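# Upright the toppled nest block on the laser marker's worktable

## Task

Get the nest block that has tipped over standing upright on the worktable of the laser marker. It only counts if the block stays that way by itself at the end, with no gripper holding or propping it.

## Robot and tools

Robot: two arms, left_arm and right_arm, each a six-joint arm with a parallel two-finger gripper. Base positions in the scene frame: left_arm at (-0.022, +0.258, 0), right_arm at (-0.011, -0.340, 0), both nearly unrotated (small yaw). The names are just labels and do not mean sides of a camera image.

Scene frame: origin on the tabletop midway between the arms, +z up, +x pointing out over the table, left_arm on the +y side. Positions are metres, orientations are quaternions written w first (qw, qx, qy, qz). Within the gripper's own frame the fingers extend along +z and close along y. The reported end_effector_position is the point between the finger pads, roughly 1 cm short of the fingertips.

The 16-number row: every moving command uses one flat list holding both arms: left x, y, z, qw, qx, qy, qz, opening, then right x, y, z, qw, qx, qy, qz, opening. x, y, z and the quaternion form an absolute pose for that gripper in the scene frame, not an offset. Opening is a scale from -1 (closed) to +1 (fully open, 0.094 m). Both halves must always be filled in; an arm meant to stay still should get its last reported pose and its intended opening repeated in every call, and to hold an orientation steady, resend one fixed quaternion rather than the drifting reported one. A call is rejected outright (nothing sent) if a target lies more than 0.6 m from that arm's last reported position along any gripper axis.

Tools:
- execute_actions(actions, pictures): actions is a list with zero or one entry. Empty list: no command, just returns the state plus pictures. Action entry: {"rows": [1 to 15 rows of 16], "steps": up to 15, default 15}; one row per control step of 1/30 s, the final row reused if rows run out; at least 4 steps. Wait entry: {"steps": n}, n up to 300, counted from the previous result, so your reply time eats into it. pictures true forces camera images.
- move(target, speed): target is one 16-number row of absolute poses. Each gripper travels a straight line toward its pose, both finishing together, taking 0.5 to 10 s (cut off at 10 s). speed in m/s, 0.002 to 0.5, default 0.25; rotation capped at twice that in rad/s, shorter way round. Opening is applied at the start. It does not avoid obstacles or the other arm. Grippers may lag, wander, or overshoot speed, mainly near full arm extension.
- wait(seconds): 0 to 10, sends nothing new.
- zoom_image(camera, region): camera is cam_high, cam_low, cam_left_wrist or cam_right_wrist; region [x0, y0, x1, y1] in pixels of that 504x504 image, origin top-left, at most 504 on a side.
- read_manual(section): only "licences"; no motion.
- finished_scene(scene): ends the current scene (number given) permanently and reports whether the goal was met.

Control behaviour: every step, the commanded pose is limited to 70 mm and 16 degrees from the measured pose, then joints follow by damped inverse kinematics, favouring position over orientation. A distant target therefore needs several actions; after an action ends, an arm only coasts up to 70 mm further. The final 4 steps of each action run after the result is produced, during your reply; the next action begins after them. Arms often settle a centimetre or more off target, usually low, and printed positions grow less accurate at long reach. Joint limits (rad): waist ±2.880, shoulder 0 to 3.142, elbow 0 to 3.019, wrist pitch -1.693 to 1.571, wrist yaw ±1.571, wrist roll ±2.094.

Reading results: the state line gives each arm's pose (left_arm | right_arm). grip_measured is the measured finger opening on the command scale; the last Joint positions value is the opening in metres (each gripper may read up to about 1 mm off, consistently). A "pose unreachable" line means a clearance check altered or stopped that arm's command; HELD tags steps where your row was partly or wholly not sent. A "Hand target" line (only when no steps are pending) shows where the controller is currently driving each gripper. The move result adds a "move:" line: done, off_target, moving, held or fault, plus distances to target; if only one arm is named, the other finished fine. limits=paced means a pose was clipped; limits=held means steps were blocked and the arm may then jump faster than speed. Joint torques are raw drive outputs, nonzero even unloaded. MOTOR HOT appears at 85 °C; at 100 °C an OVER-TEMPERATURE FAULT drops that arm. FAULT lines mark stops.

Gripping: to hold, command an opening about 0.03 below grip_measured (less margin grips gentler). Pad force tops out near 50-62 N, lower for parts under about 2 mm thick.

Cameras: cam_high (overhead), cam_low (low side view), and the two wrist fisheye cameras, all 504x504; calibration matrices are supplied and may be slightly off.

Avoid: knocking or placing anything off the table, arm-to-arm collisions or pressing, fast impacts (speed raises hit force; targets set deep past contact push harder), drops and slips, and holding loads so long motors overheat. Brief external tugs on held parts or nudges to loose objects can happen. Finally, release the block and back away so it stands unsupported before ending the scene.

Each tool is called after "Call:" as a command line: name --argument value for each argument, lists and objects as JSON in quotes; but a table of rows of numbers goes row by row, as --pt "numbers of a row", without its own name.

## Session

Call:
execute_actions --actions '[]'

Scene clock: 0.00 s of 4200.00 s.
left_arm: end_effector_position=(+0.3697, +0.5582, +0.2626) grip_measured=+1.000 end_effector_quat_wxyz=(+0.635, -0.538, +0.391, +0.393) | right_arm: end_effector_position=(+0.2379, +0.0741, +0.2441) grip_measured=+1.000 end_effector_quat_wxyz=(-0.267, +0.725, -0.399, -0.494)
Joint positions: left_arm=[ 0.306  1.544  0.686  1.144 -1.148 -0.126  0.094] | right_arm=[ 0.619  1.487  1.126 -0.911 -1.173 -1.24   0.094]
Joint velocities: left_arm=[-0.005 -0.005  0.012 -0.002 -0.051  0.037  0.   ] | right_arm=[-0.015 -0.015  0.007 -0.002 -0.081 -0.022  0.   ]
Joint torques (N m, as the arm reports them, + toward a larger angle): no reading
Motor temperatures (°C, as the motors report them): left_arm=[25 23 24 23 27 24] | right_arm=[27 25 26 24 23 23]
Hand target (left_arm): +0.374, +0.560, +0.274; +0.644, -0.540, +0.380, +0.387
Hand target (right_arm): +0.243, +0.078, +0.250; -0.273, +0.727, -0.395, -0.491

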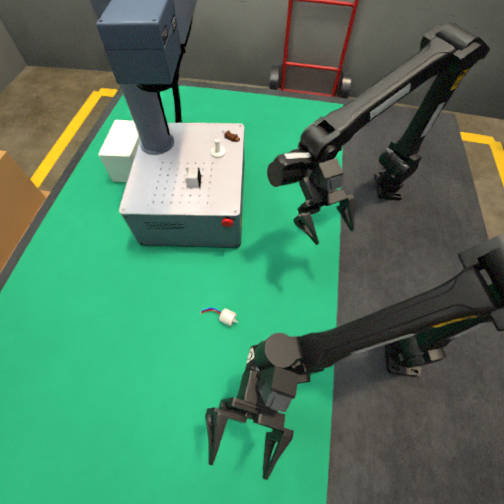

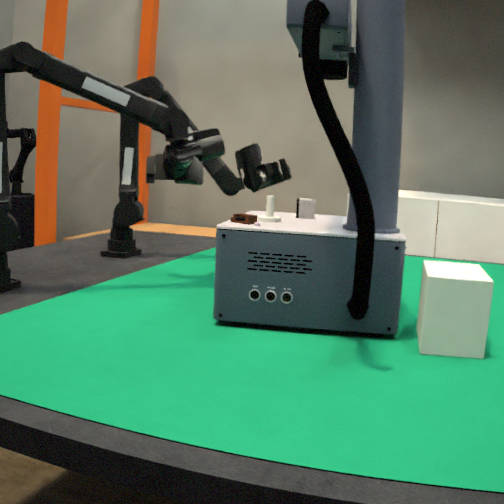

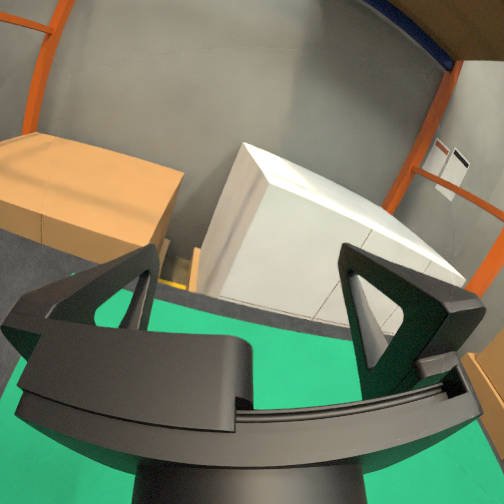

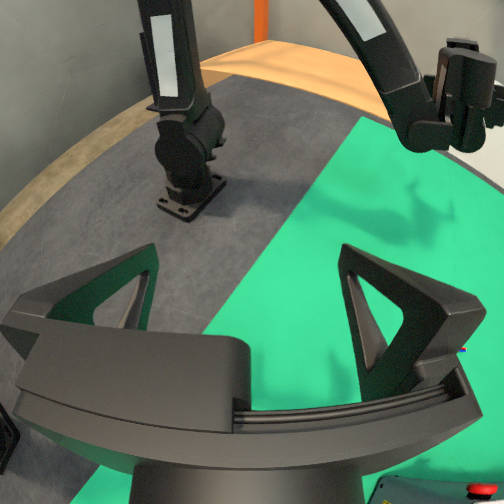

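Call:
zoom_image --camera "cam_high" --region '[150, 120, 250, 220]'

Call:
zoom_image --camera "cam_low" --region '[220, 170, 340, 250]'

Region (150, 120, 250, 220) of cam_high's 504x504 image, scaled by 5.040, with more detail than that image has.

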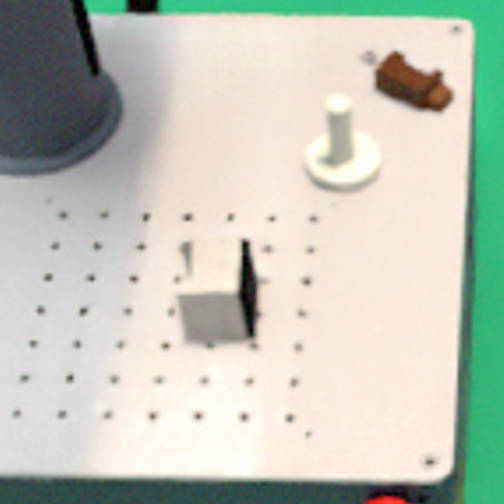

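Region (220, 170, 340, 250) of cam_low's 504x504 image, scaled by 4.200, with more detail than that image has.

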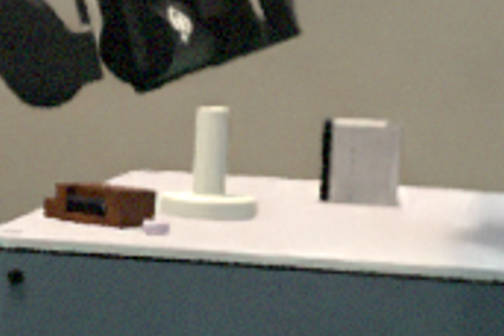

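Call:
move --target '[0.3697,0.5582,0.2626,0.635,-0.538,0.391,0.393,1,0.5,-0.1,0.31,0.087,-0.078,0.993,0.007,1]' --speed 0.3

Scene clock: 4.60 s of 4200.00 s.
left_arm: end_effector_position=(+0.3697, +0.5582, +0.2626) grip_measured=+1.000 end_effector_quat_wxyz=(+0.635, -0.538, +0.391, +0.393) | right_arm: end_effector_position=(+0.4844, -0.1069, +0.2936) grip_measured=+1.000 end_effector_quat_wxyz=(+0.071, -0.088, +0.994, +0.003)
Joint positions: left_arm=[ 0.306  1.544  0.686  1.144 -1.148 -0.126  0.094] | right_arm=[ 0.377  1.691  1.793 -1.537  0.044  0.275  0.094]
Joint velocities: left_arm=[-0.005  0.005 -0.012 -0.012 -0.007 -0.051  0.   ] | right_arm=[ 0.005 -0.005 -0.007 -0.017  0.066  0.007  0.   ]
Joint torques (N m, as the arm reports them, + toward a larger angle): left_arm=[  1.   -11.56   7.08   0.81   0.21   0.06] | right_arm=[ -1.14 -14.61  16.07   0.     0.18   0.16]
Motor temperatures (°C, as the motors report them): left_arm=[25 23 25 23 27 24] | right_arm=[27 25 28 24 23 23]
Hand target (left_arm): +0.370, +0.558, +0.263; +0.635, -0.538, +0.391, +0.393
Hand target (right_arm): +0.497, -0.104, +0.309; +0.087, -0.078, +0.993, +0.008
Off the commanded pose (left_arm): 0.000 m, 0 deg.
Off the commanded pose (right_arm): 0.024 m, 2 deg.
Kept back: nothing.
move: off_target (right_arm)
camera_calibration (this result's frames):
cam_right_wrist: T_world_to_cam=[[0.183237, -0.982967, 0.0141657, -0.200159], [-0.873244, -0.156131, 0.461593, 0.280682], [-0.451519, -0.0969511, -0.886979, 0.590962], [0, 0, 0, 1]] pos_world=[0.548611, -0.0956318, 0.397446]

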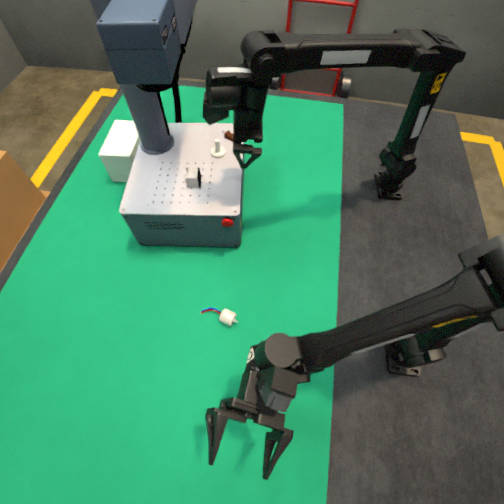

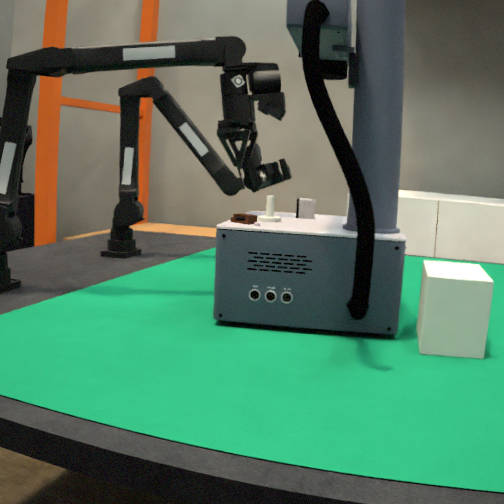

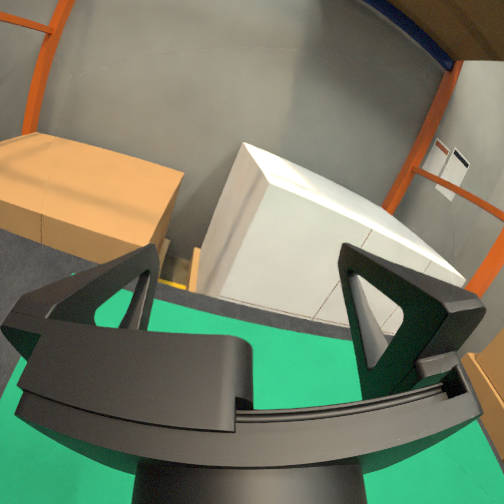

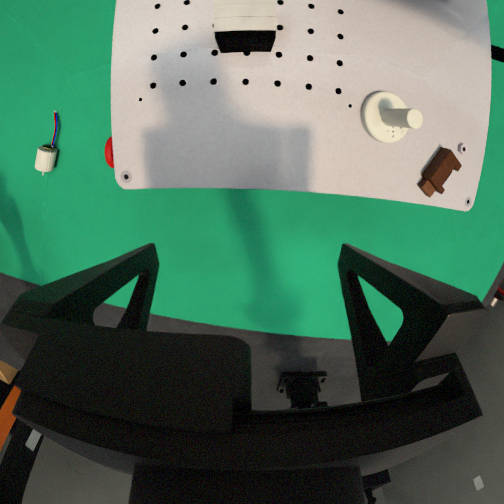

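Call:
move --target '[0.3697,0.5582,0.2626,0.635,-0.538,0.391,0.393,1,0.62,-0.08,0.28,0.17,-0.087,0.981,0.015,1]' --speed 0.15

Scene clock: 6.23 s of 4200.00 s.
left_arm: end_effector_position=(+0.3697, +0.5582, +0.2626) grip_measured=+1.000 end_effector_quat_wxyz=(+0.635, -0.538, +0.391, +0.393) | right_arm: end_effector_position=(+0.6021, -0.0858, +0.2601) grip_measured=+1.000 end_effector_quat_wxyz=(+0.145, -0.085, +0.986, +0.009)
Joint positions: left_arm=[ 0.306  1.544  0.686  1.144 -1.148 -0.126  0.094] | right_arm=[ 0.336  1.92   2.006 -1.375  0.075  0.23   0.094]
Joint velocities: left_arm=[ 0.015 -0.015 -0.007  0.007 -0.11   0.022  0.   ] | right_arm=[-0.015 -0.005 -0.017 -0.002  0.066  0.022  0.   ]
Joint torques (N m, as the arm reports them, + toward a larger angle): left_arm=[  0.41 -11.28   7.16   0.9    0.25   0.05] | right_arm=[ -0.7  -18.44  16.75   1.06   0.15  -0.06]
Motor temperatures (°C, as the motors report them): left_arm=[25 23 25 23 27 24] | right_arm=[27 26 29 24 23 23]
Hand target (left_arm): +0.370, +0.558, +0.263; +0.635, -0.538, +0.391, +0.393
Hand target (right_arm): +0.619, -0.082, +0.278; +0.171, -0.087, +0.981, +0.015
Off the commanded pose (left_arm): 0.000 m, 0 deg.
Off the commanded pose (right_arm): 0.027 m, 3 deg.
Kept back: nothing.
move: off_target (right_arm)
camera_calibration (this result's frames):
cam_right_wrist: T_world_to_cam=[[0.177497, -0.983981, 0.0166419, -0.197771], [-0.931735, -0.162581, 0.32471, 0.472479], [-0.316802, -0.0731409, -0.945667, 0.552682], [0, 0, 0, 1]] pos_world=[0.65042, -0.0773628, 0.372526]

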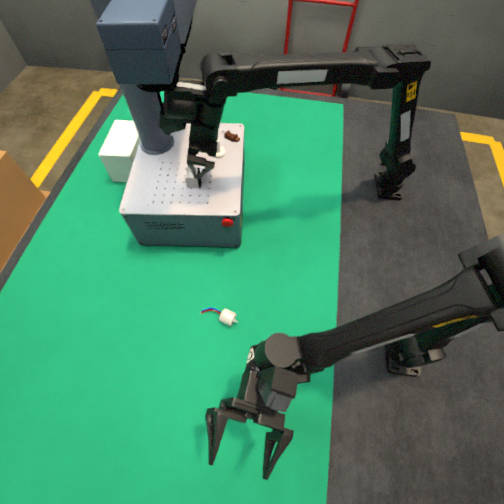

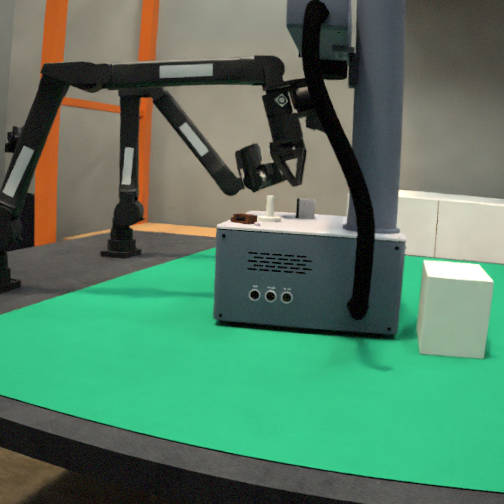

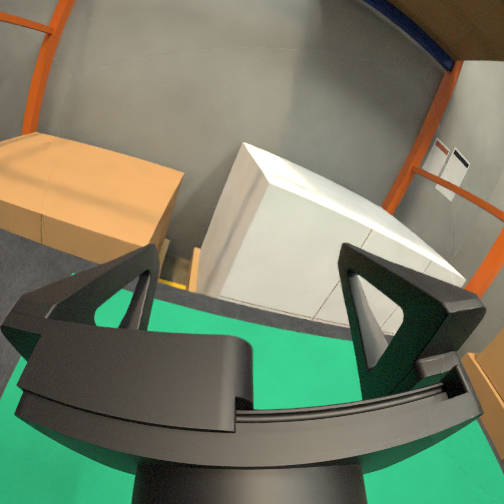

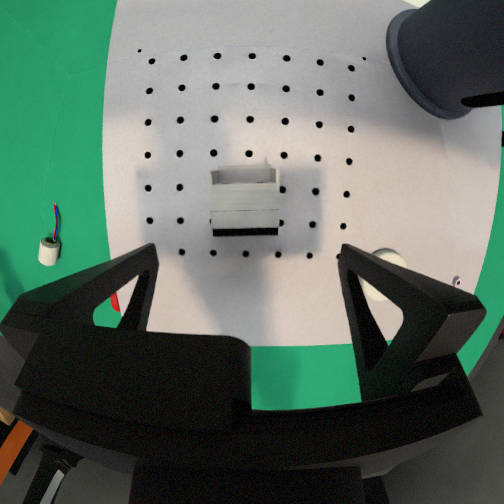

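Call:
move --target '[0.3697,0.5582,0.2626,0.635,-0.538,0.391,0.393,1,0.652,-0.072,0.226,0.14,-0.087,0.986,0.012,1]' --speed 0.08

Scene clock: 7.80 s of 4200.00 s.
left_arm: end_effector_position=(+0.3697, +0.5582, +0.2626) grip_measured=+1.000 end_effector_quat_wxyz=(+0.635, -0.538, +0.391, +0.393) | right_arm: end_effector_position=(+0.6378, -0.0747, +0.2154) grip_measured=+1.000 end_effector_quat_wxyz=(+0.128, -0.085, +0.988, +0.008)
Joint positions: left_arm=[ 0.306  1.544  0.686  1.144 -1.148 -0.126  0.094] | right_arm=[ 0.328  2.059  2.112 -1.375  0.065  0.224  0.094]
Joint velocities: left_arm=[-0.005 -0.005 -0.017  0.002 -0.007  0.051  0.   ] | right_arm=[ 0.005  0.005 -0.002  0.017 -0.081 -0.022  0.   ]
Joint torques (N m, as the arm reports them, + toward a larger angle): left_arm=[  0.98 -11.33   6.95   1.05   0.22   0.04] | right_arm=[ -0.98 -19.41  16.2    0.38  -0.11  -0.04]
Motor temperatures (°C, as the motors report them): left_arm=[25 23 25 23 27 24] | right_arm=[27 26 30 24 23 23]
Hand target (left_arm): +0.370, +0.558, +0.263; +0.635, -0.538, +0.391, +0.393
Hand target (right_arm): +0.651, -0.073, +0.225; +0.141, -0.087, +0.986, +0.012
Off the commanded pose (left_arm): 0.000 m, 0 deg.
Off the commanded pose (right_arm): 0.018 m, 2 deg.
Kept back: nothing.
move: off_target (right_arm)
camera_calibration (this result's frames):
cam_right_wrist: T_world_to_cam=[[0.177412, -0.984002, 0.0162512, -0.192331], [-0.920356, -0.160043, 0.356836, 0.508099], [-0.348526, -0.0782638, -0.934026, 0.539887], [0, 0, 0, 1]] pos_world=[0.689919, -0.0656824, 0.326086]

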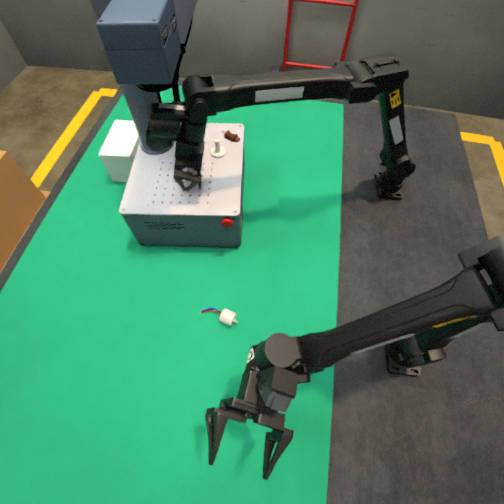

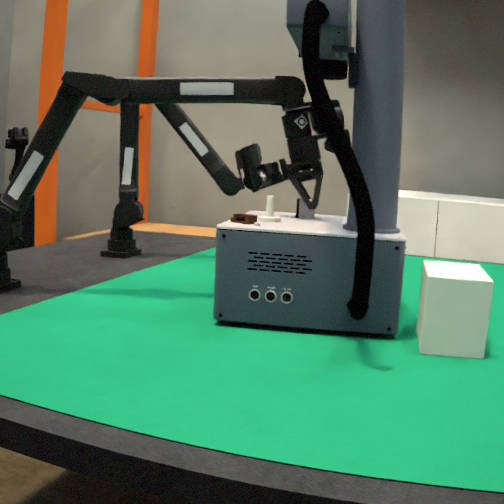

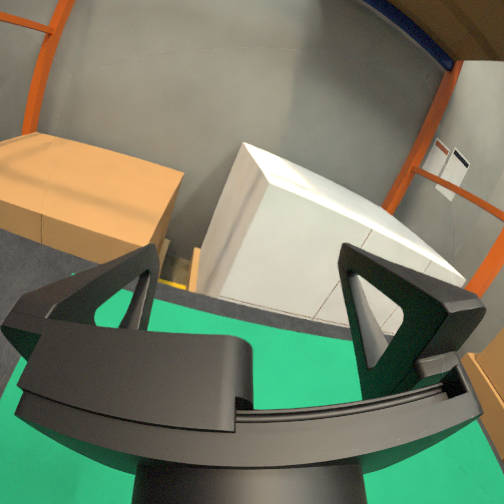

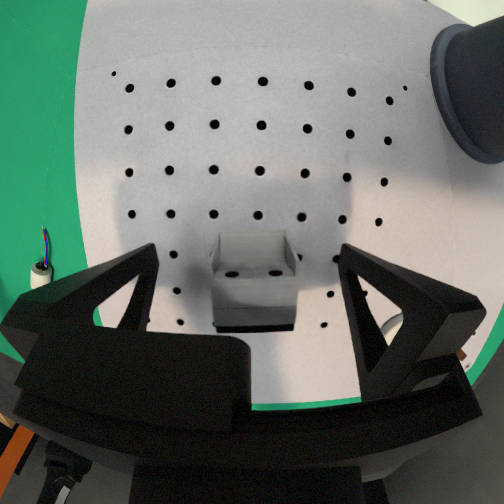

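There is clearance to go vertical.

Call:
move --target '[0.3697,0.5582,0.2626,0.635,-0.538,0.391,0.393,1,0.645,-0.077,0.22,-0.01,-0.087,0.996,0,0.5]' --speed 0.1

Scene clock: 9.67 s of 4200.00 s.
left_arm: end_effector_position=(+0.3697, +0.5582, +0.2626) grip_measured=+1.000 end_effector_quat_wxyz=(+0.635, -0.538, +0.391, +0.393) | right_arm: end_effector_position=(+0.6316, -0.0767, +0.2136) grip_measured=+0.502 end_effector_quat_wxyz=(+0.027, -0.085, +0.996, +0.010)
Joint positions: left_arm=[ 0.306  1.544  0.686  1.144 -1.148 -0.126  0.094] | right_arm=[ 0.312  2.219  2.397 -1.691 -0.003  0.218  0.071]
Joint velocities: left_arm=[-0.024  0.005  0.007  0.012 -0.007 -0.007  0.   ] | right_arm=[ 0.005  0.005  0.002 -0.012  0.007  0.007  0.   ]
Joint torques (N m, as the arm reports them, + toward a larger angle): left_arm=[  0.32 -11.13   7.08   0.97   0.23   0.08] | right_arm=[ -0.4  -20.91  15.91  -0.02  -0.16   0.  ]
Motor temperatures (°C, as the motors report them): left_arm=[25 23 25 23 27 24] | right_arm=[27 26 31 24 23 23]
Hand target (left_arm): +0.370, +0.558, +0.263; +0.635, -0.538, +0.391, +0.393
Hand target (right_arm): +0.643, -0.078, +0.219; +0.039, -0.087, +0.995, +0.015
Off the commanded pose (left_arm): 0.000 m, 0 deg.
Off the commanded pose (right_arm): 0.015 m, 4 deg.
joint sent to its limit (right arm) — the command would take joint 4 (wrist pitch) past its lower limit, so that joint was sent only as far as its limit.
Kept back: nothing.
move: off_target (right_arm)
camera_calibration (this result's frames):
cam_right_wrist: T_world_to_cam=[[0.179565, -0.983713, -0.00810027, -0.189261], [-0.829699, -0.155865, 0.53601, 0.407439], [-0.528542, -0.0895278, -0.844173, 0.629475], [0, 0, 0, 1]] pos_world=[0.70474, -0.0663171, 0.311461]

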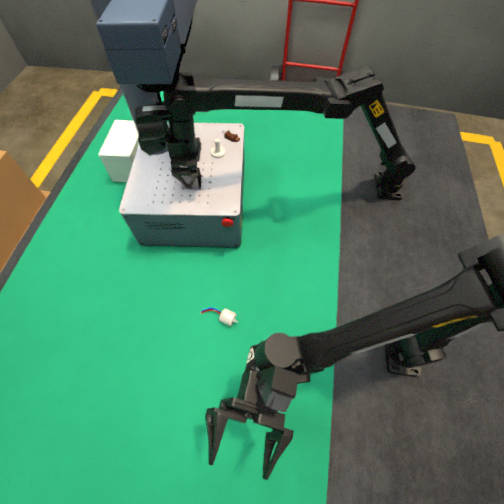

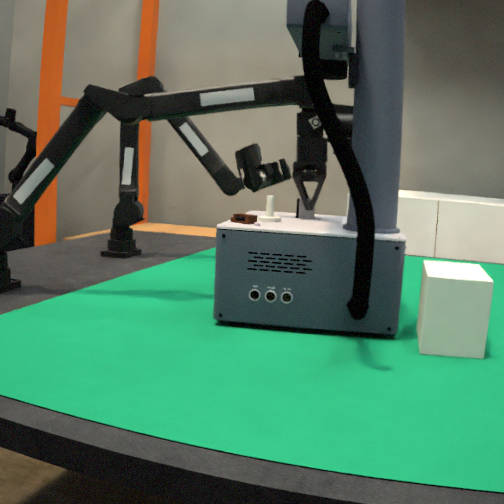

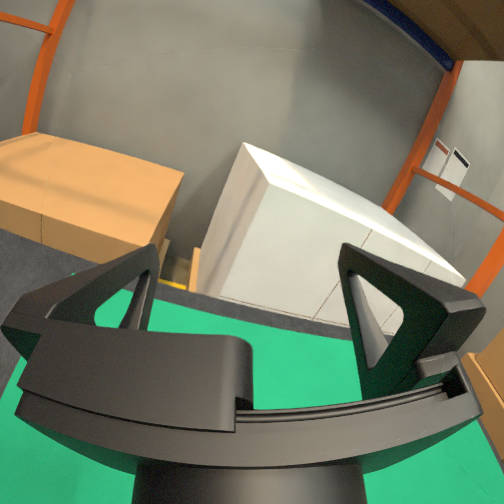

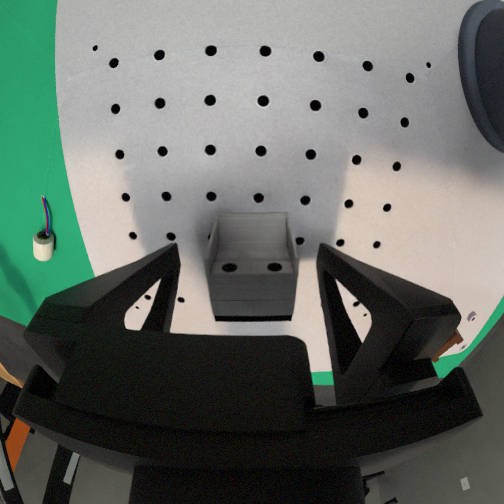

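Call:
move --target '[0.3697,0.5582,0.2626,0.635,-0.538,0.391,0.393,1,0.645,-0.079,0.218,0.03,-0.087,0.996,0.01,-0.25]'

Call:
move --target '[0.3697,0.5582,0.2626,0.635,-0.538,0.391,0.393,1,0.63,-0.079,0.26,0.2,-0.087,0.976,0.018,-0.25]' --speed 0.15

Call:
move --target '[0.3697,0.5582,0.2626,0.635,-0.538,0.391,0.393,1,0.54,-0.07,0.26,0.725,-0.06,0.683,0.063,-0.25]'

Scene clock: 10.60 s of 4200.00 s.
left_arm: end_effector_position=(+0.3697, +0.5582, +0.2626) grip_measured=+1.000 end_effector_quat_wxyz=(+0.635, -0.538, +0.391, +0.393) | right_arm: end_effector_position=(+0.6317, -0.0768, +0.2133) grip_measured=-0.155 end_effector_quat_wxyz=(+0.027, -0.086, +0.996, +0.010)
Joint positions: left_arm=[ 0.306  1.544  0.686  1.144 -1.148 -0.126  0.094] | right_arm=[ 0.312  2.219  2.397 -1.691 -0.002  0.216  0.04 ]
Joint velocities: left_arm=[-0.005 -0.005 -0.002 -0.017 -0.066 -0.051  0.   ] | right_arm=[-0.005 -0.024  0.007 -0.007  0.022  0.007  0.   ]
Joint torques (N m, as the arm reports them, + toward a larger angle): left_arm=[  0.44 -10.93   6.98   1.     0.27   0.04] | right_arm=[ -1.23 -20.84  15.8   -0.02   0.    -0.01]
Motor temperatures (°C, as the motors report them): left_arm=[25 23 25 23 27 24] | right_arm=[27 26 31 24 23 23]
Hand target (left_arm): +0.370, +0.558, +0.263; +0.635, -0.538, +0.391, +0.393
Hand target (right_arm): +0.644, -0.080, +0.217; +0.038, -0.087, +0.995, +0.012
Off the commanded pose (left_arm): 0.000 m, 0 deg.
Off the commanded pose (right_arm): 0.014 m, 0 deg.
joint sent to its limit (right arm) — the command would take joint 4 (wrist pitch) past its lower limit, so that joint was sent only as far as its limit.
Kept back: nothing.
move: off_target (right_arm)
camera_calibration (this result's frames):
cam_right_wrist: T_world_to_cam=[[0.180999, -0.98346, -0.0068181, -0.190609], [-0.829534, -0.156387, 0.536113, 0.40747], [-0.528312, -0.09138, -0.844119, 0.628998], [0, 0, 0, 1]] pos_world=[0.704817, -0.066255, 0.311199]

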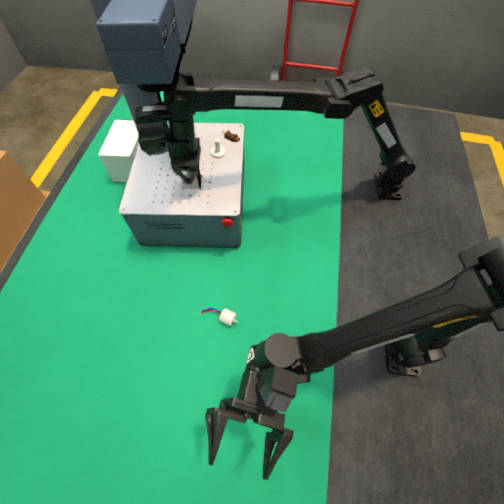

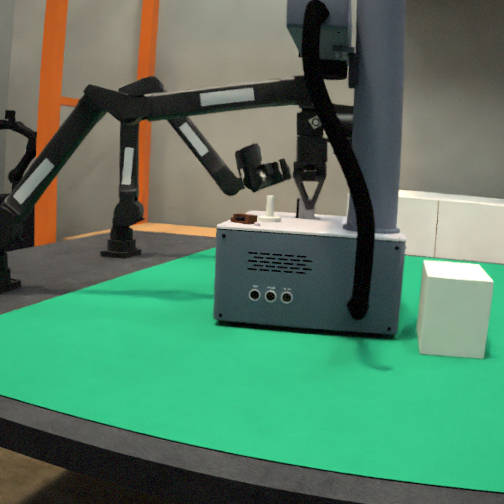

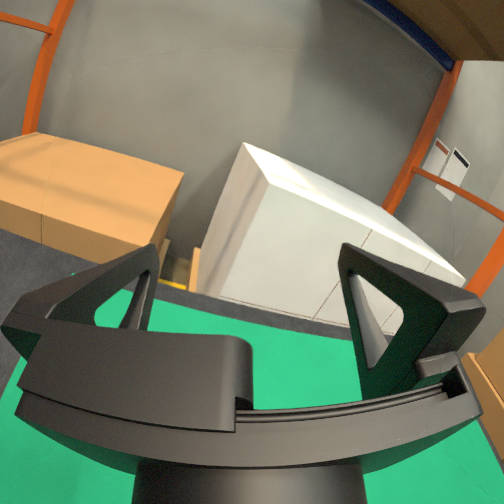

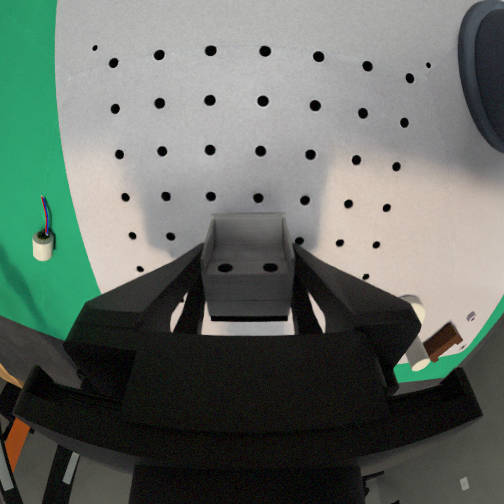

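Scene clock: 12.17 s of 4200.00 s.
left_arm: end_effector_position=(+0.3697, +0.5582, +0.2626) grip_measured=+1.000 end_effector_quat_wxyz=(+0.635, -0.538, +0.391, +0.393) | right_arm: end_effector_position=(+0.6333, -0.0818, +0.2559) grip_measured=-0.155 end_effector_quat_wxyz=(+0.192, -0.083, +0.978, +0.017)
Joint positions: left_arm=[ 0.306  1.544  0.686  1.144 -1.148 -0.126  0.094] | right_arm=[ 0.326  1.942  2.009 -1.259  0.087  0.216  0.04 ]
Joint velocities: left_arm=[ 0.005 -0.005 -0.002 -0.007 -0.037 -0.022  0.   ] | right_arm=[ 0.005 -0.005  0.002 -0.007 -0.081  0.007 -0.001]
Joint torques (N m, as the arm reports them, + toward a larger angle): left_arm=[  0.65 -10.71   7.03   0.92   0.25   0.09] | right_arm=[ -0.52 -21.7    9.64   1.58   0.21   0.05]
Motor temperatures (°C, as the motors report them): left_arm=[25 23 26 23 27 24] | right_arm=[27 27 31 24 23 23]
Hand target (left_arm): +0.370, +0.558, +0.263; +0.635, -0.538, +0.391, +0.393
Hand target (right_arm): +0.631, -0.079, +0.260; +0.200, -0.087, +0.976, +0.018
Off the commanded pose (left_arm): 0.000 m, 0 deg.
Off the commanded pose (right_arm): 0.006 m, 1 deg.
Kept back: nothing.
move: done
camera_calibration (this result's frames):
cam_right_wrist: T_world_to_cam=[[0.175606, -0.984412, 0.009727, -0.19637], [-0.957939, -0.168589, 0.232228, 0.543318], [-0.226968, -0.0500985, -0.972613, 0.510777], [0, 0, 0, 1]] pos_world=[0.670879, -0.0761228, 0.372525]

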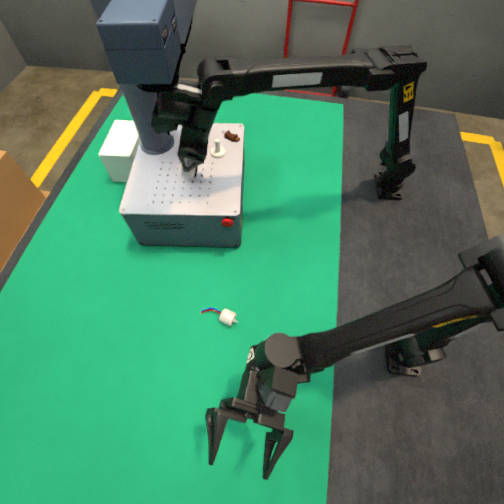

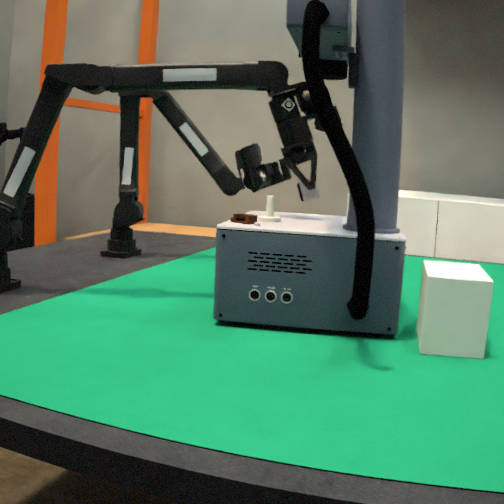

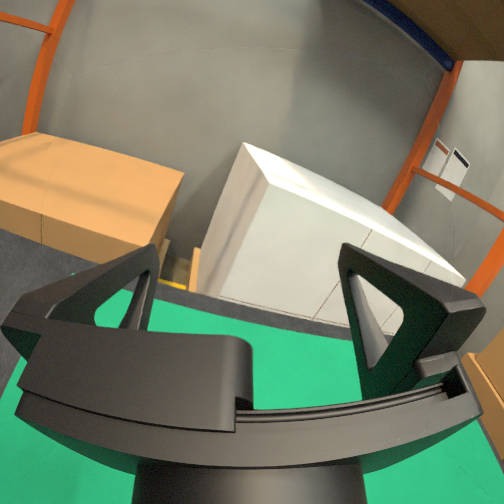

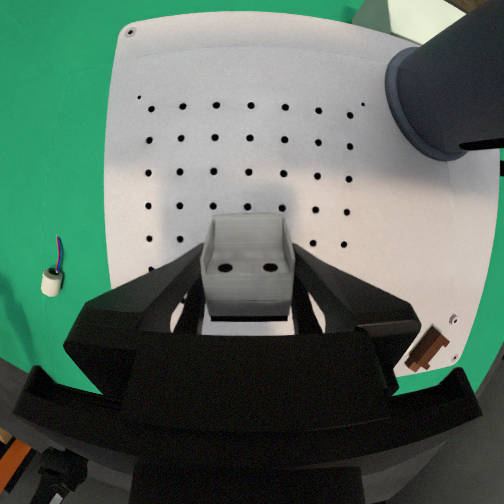

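Scene clock: 15.10 s of 4200.00 s.
left_arm: end_effector_position=(+0.3697, +0.5582, +0.2626) grip_measured=+1.000 end_effector_quat_wxyz=(+0.635, -0.538, +0.391, +0.393) | right_arm: end_effector_position=(+0.5445, -0.0694, +0.2615) grip_measured=-0.155 end_effector_quat_wxyz=(+0.721, -0.057, +0.688, +0.064)
Joint positions: left_arm=[ 0.306  1.544  0.686  1.144 -1.148 -0.126  0.094] | right_arm=[ 0.482  1.597  0.857  0.792  0.387 -0.013  0.04 ]
Joint velocities: left_arm=[-0.005 -0.005 -0.012 -0.017  0.051 -0.081  0.   ] | right_arm=[-0.005 -0.015  0.012  0.007 -0.051  0.007 -0.001]
Joint torques (N m, as the arm reports them, + toward a larger angle): left_arm=[  0.47 -11.19   7.03   0.95   0.26   0.06] | right_arm=[  0.18 -14.58   8.7    2.94   0.08  -0.03]
Motor temperatures (°C, as the motors report them): left_arm=[25 24 26 23 27 24] | right_arm=[27 27 31 24 23 23]
Hand target (left_arm): +0.370, +0.558, +0.263; +0.635, -0.538, +0.391, +0.393
Hand target (right_arm): +0.542, -0.067, +0.261; +0.725, -0.060, +0.683, +0.063
Off the commanded pose (left_arm): 0.000 m, 0 deg.
Off the commanded pose (right_arm): 0.005 m, 1 deg.
Kept back: nothing.
move: done
camera_calibration (this result's frames):
cam_right_wrist: T_world_to_cam=[[0.163418, -0.986553, 0.00262223, -0.16033], [-0.535308, -0.0909031, -0.839751, 0.514634], [0.828698, 0.135827, -0.542965, -0.177564], [0, 0, 0, 1]] pos_world=[0.448835, -0.0872743, 0.336174]

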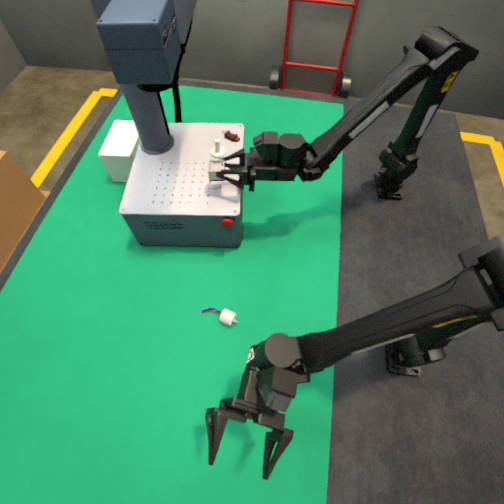

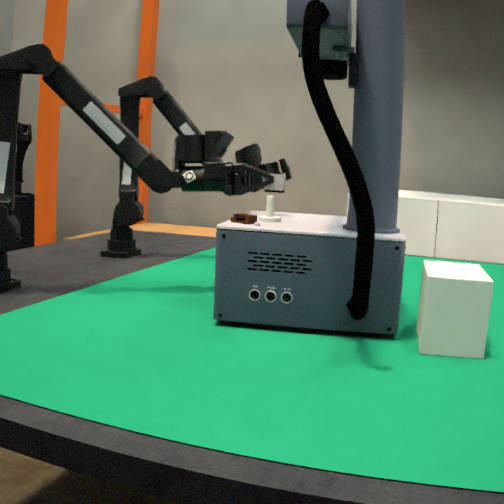

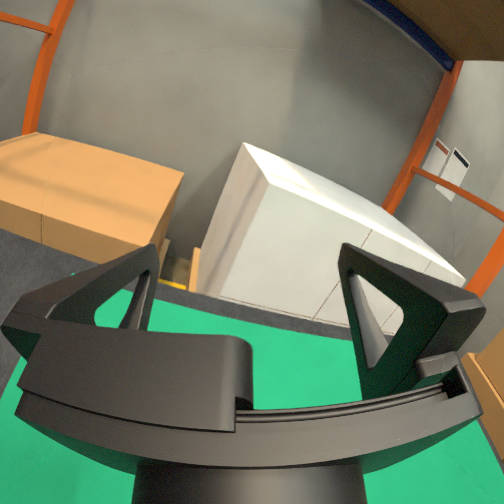

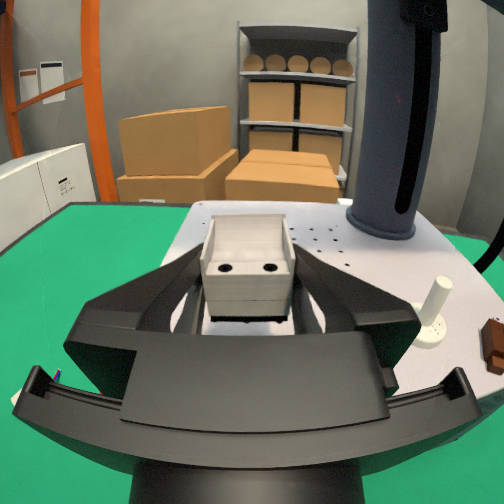

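Call:
move --target '[0.3697,0.5582,0.2626,0.635,-0.538,0.391,0.393,1,0.515,-0.072,0.212,0.715,-0.06,0.694,0.063,-0.25]' --speed 0.05

Call:
zoom_image --camera "cam_low" --region '[200, 170, 320, 250]'

Scene clock: 16.83 s of 4200.00 s.
left_arm: end_effector_position=(+0.3697, +0.5582, +0.2626) grip_measured=+1.000 end_effector_quat_wxyz=(+0.635, -0.538, +0.391, +0.393) | right_arm: end_effector_position=(+0.5178, -0.0739, +0.2155) grip_measured=-0.155 end_effector_quat_wxyz=(+0.713, -0.061, +0.696, +0.059)
Joint positions: left_arm=[ 0.306  1.544  0.686  1.144 -1.148 -0.126  0.094] | right_arm=[ 0.506  1.633  0.753  0.906  0.412 -0.015  0.04 ]
Joint velocities: left_arm=[-0.015 -0.015 -0.007  0.007 -0.007 -0.022  0.   ] | right_arm=[ 0.015  0.005  0.017 -0.002 -0.037  0.022 -0.   ]
Joint torques (N m, as the arm reports them, + toward a larger angle): left_arm=[  0.55 -11.59   7.03   0.97   0.27   0.1 ] | right_arm=[  0.3  -11.82   7.5    2.79   0.11   0.11]
Motor temperatures (°C, as the motors report them): left_arm=[25 24 26 23 27 24] | right_arm=[27 27 31 24 23 23]
Hand target (left_arm): +0.370, +0.558, +0.263; +0.635, -0.538, +0.391, +0.393
Hand target (right_arm): +0.515, -0.072, +0.212; +0.715, -0.060, +0.694, +0.063
Off the commanded pose (left_arm): 0.000 m, 0 deg.
Off the commanded pose (right_arm): 0.005 m, 1 deg.
Kept back: nothing.
move: done
camera_calibration (this result's frames):
cam_right_wrist: T_world_to_cam=[[0.162424, -0.986621, 0.0140407, -0.162209], [-0.554047, -0.102967, -0.826093, 0.467217], [0.816486, 0.126398, -0.563359, -0.16982], [0, 0, 0, 1]] pos_world=[0.423863, -0.0904662, 0.292572]

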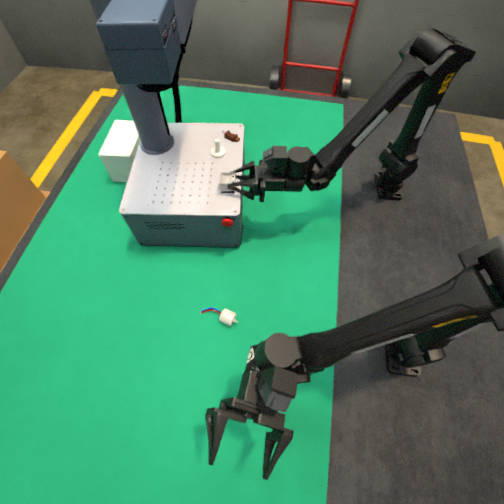

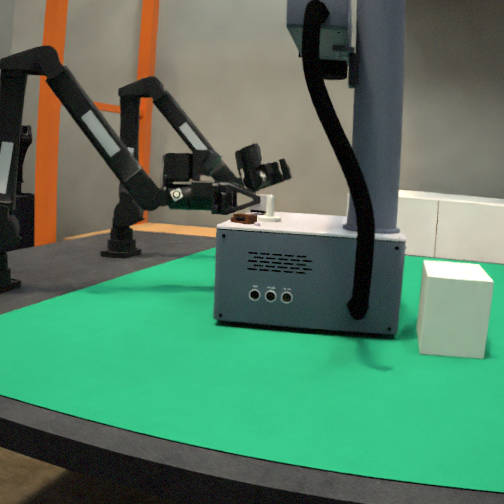

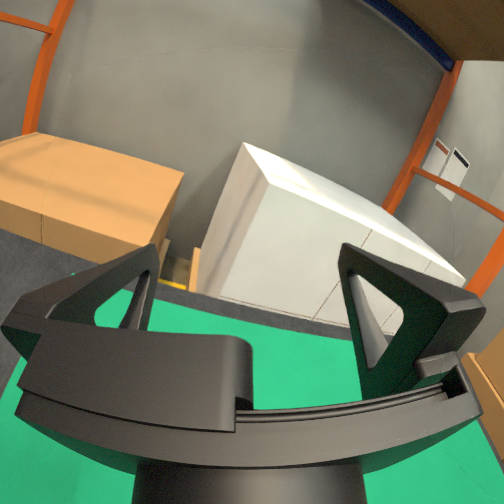

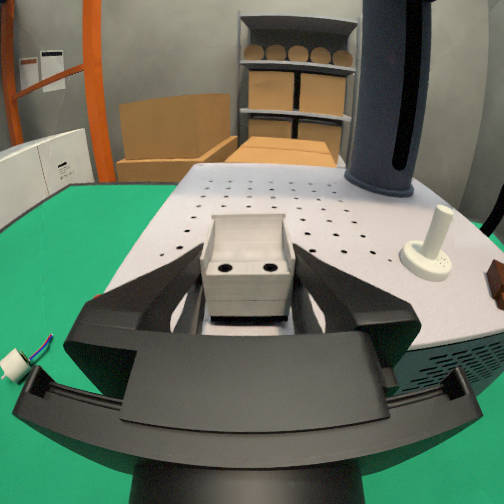

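Region (200, 170, 320, 250) of cam_low's 504x504 image, scaled by 4.200, with more detail than that image has.

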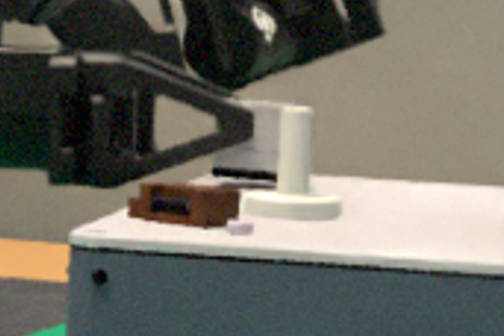

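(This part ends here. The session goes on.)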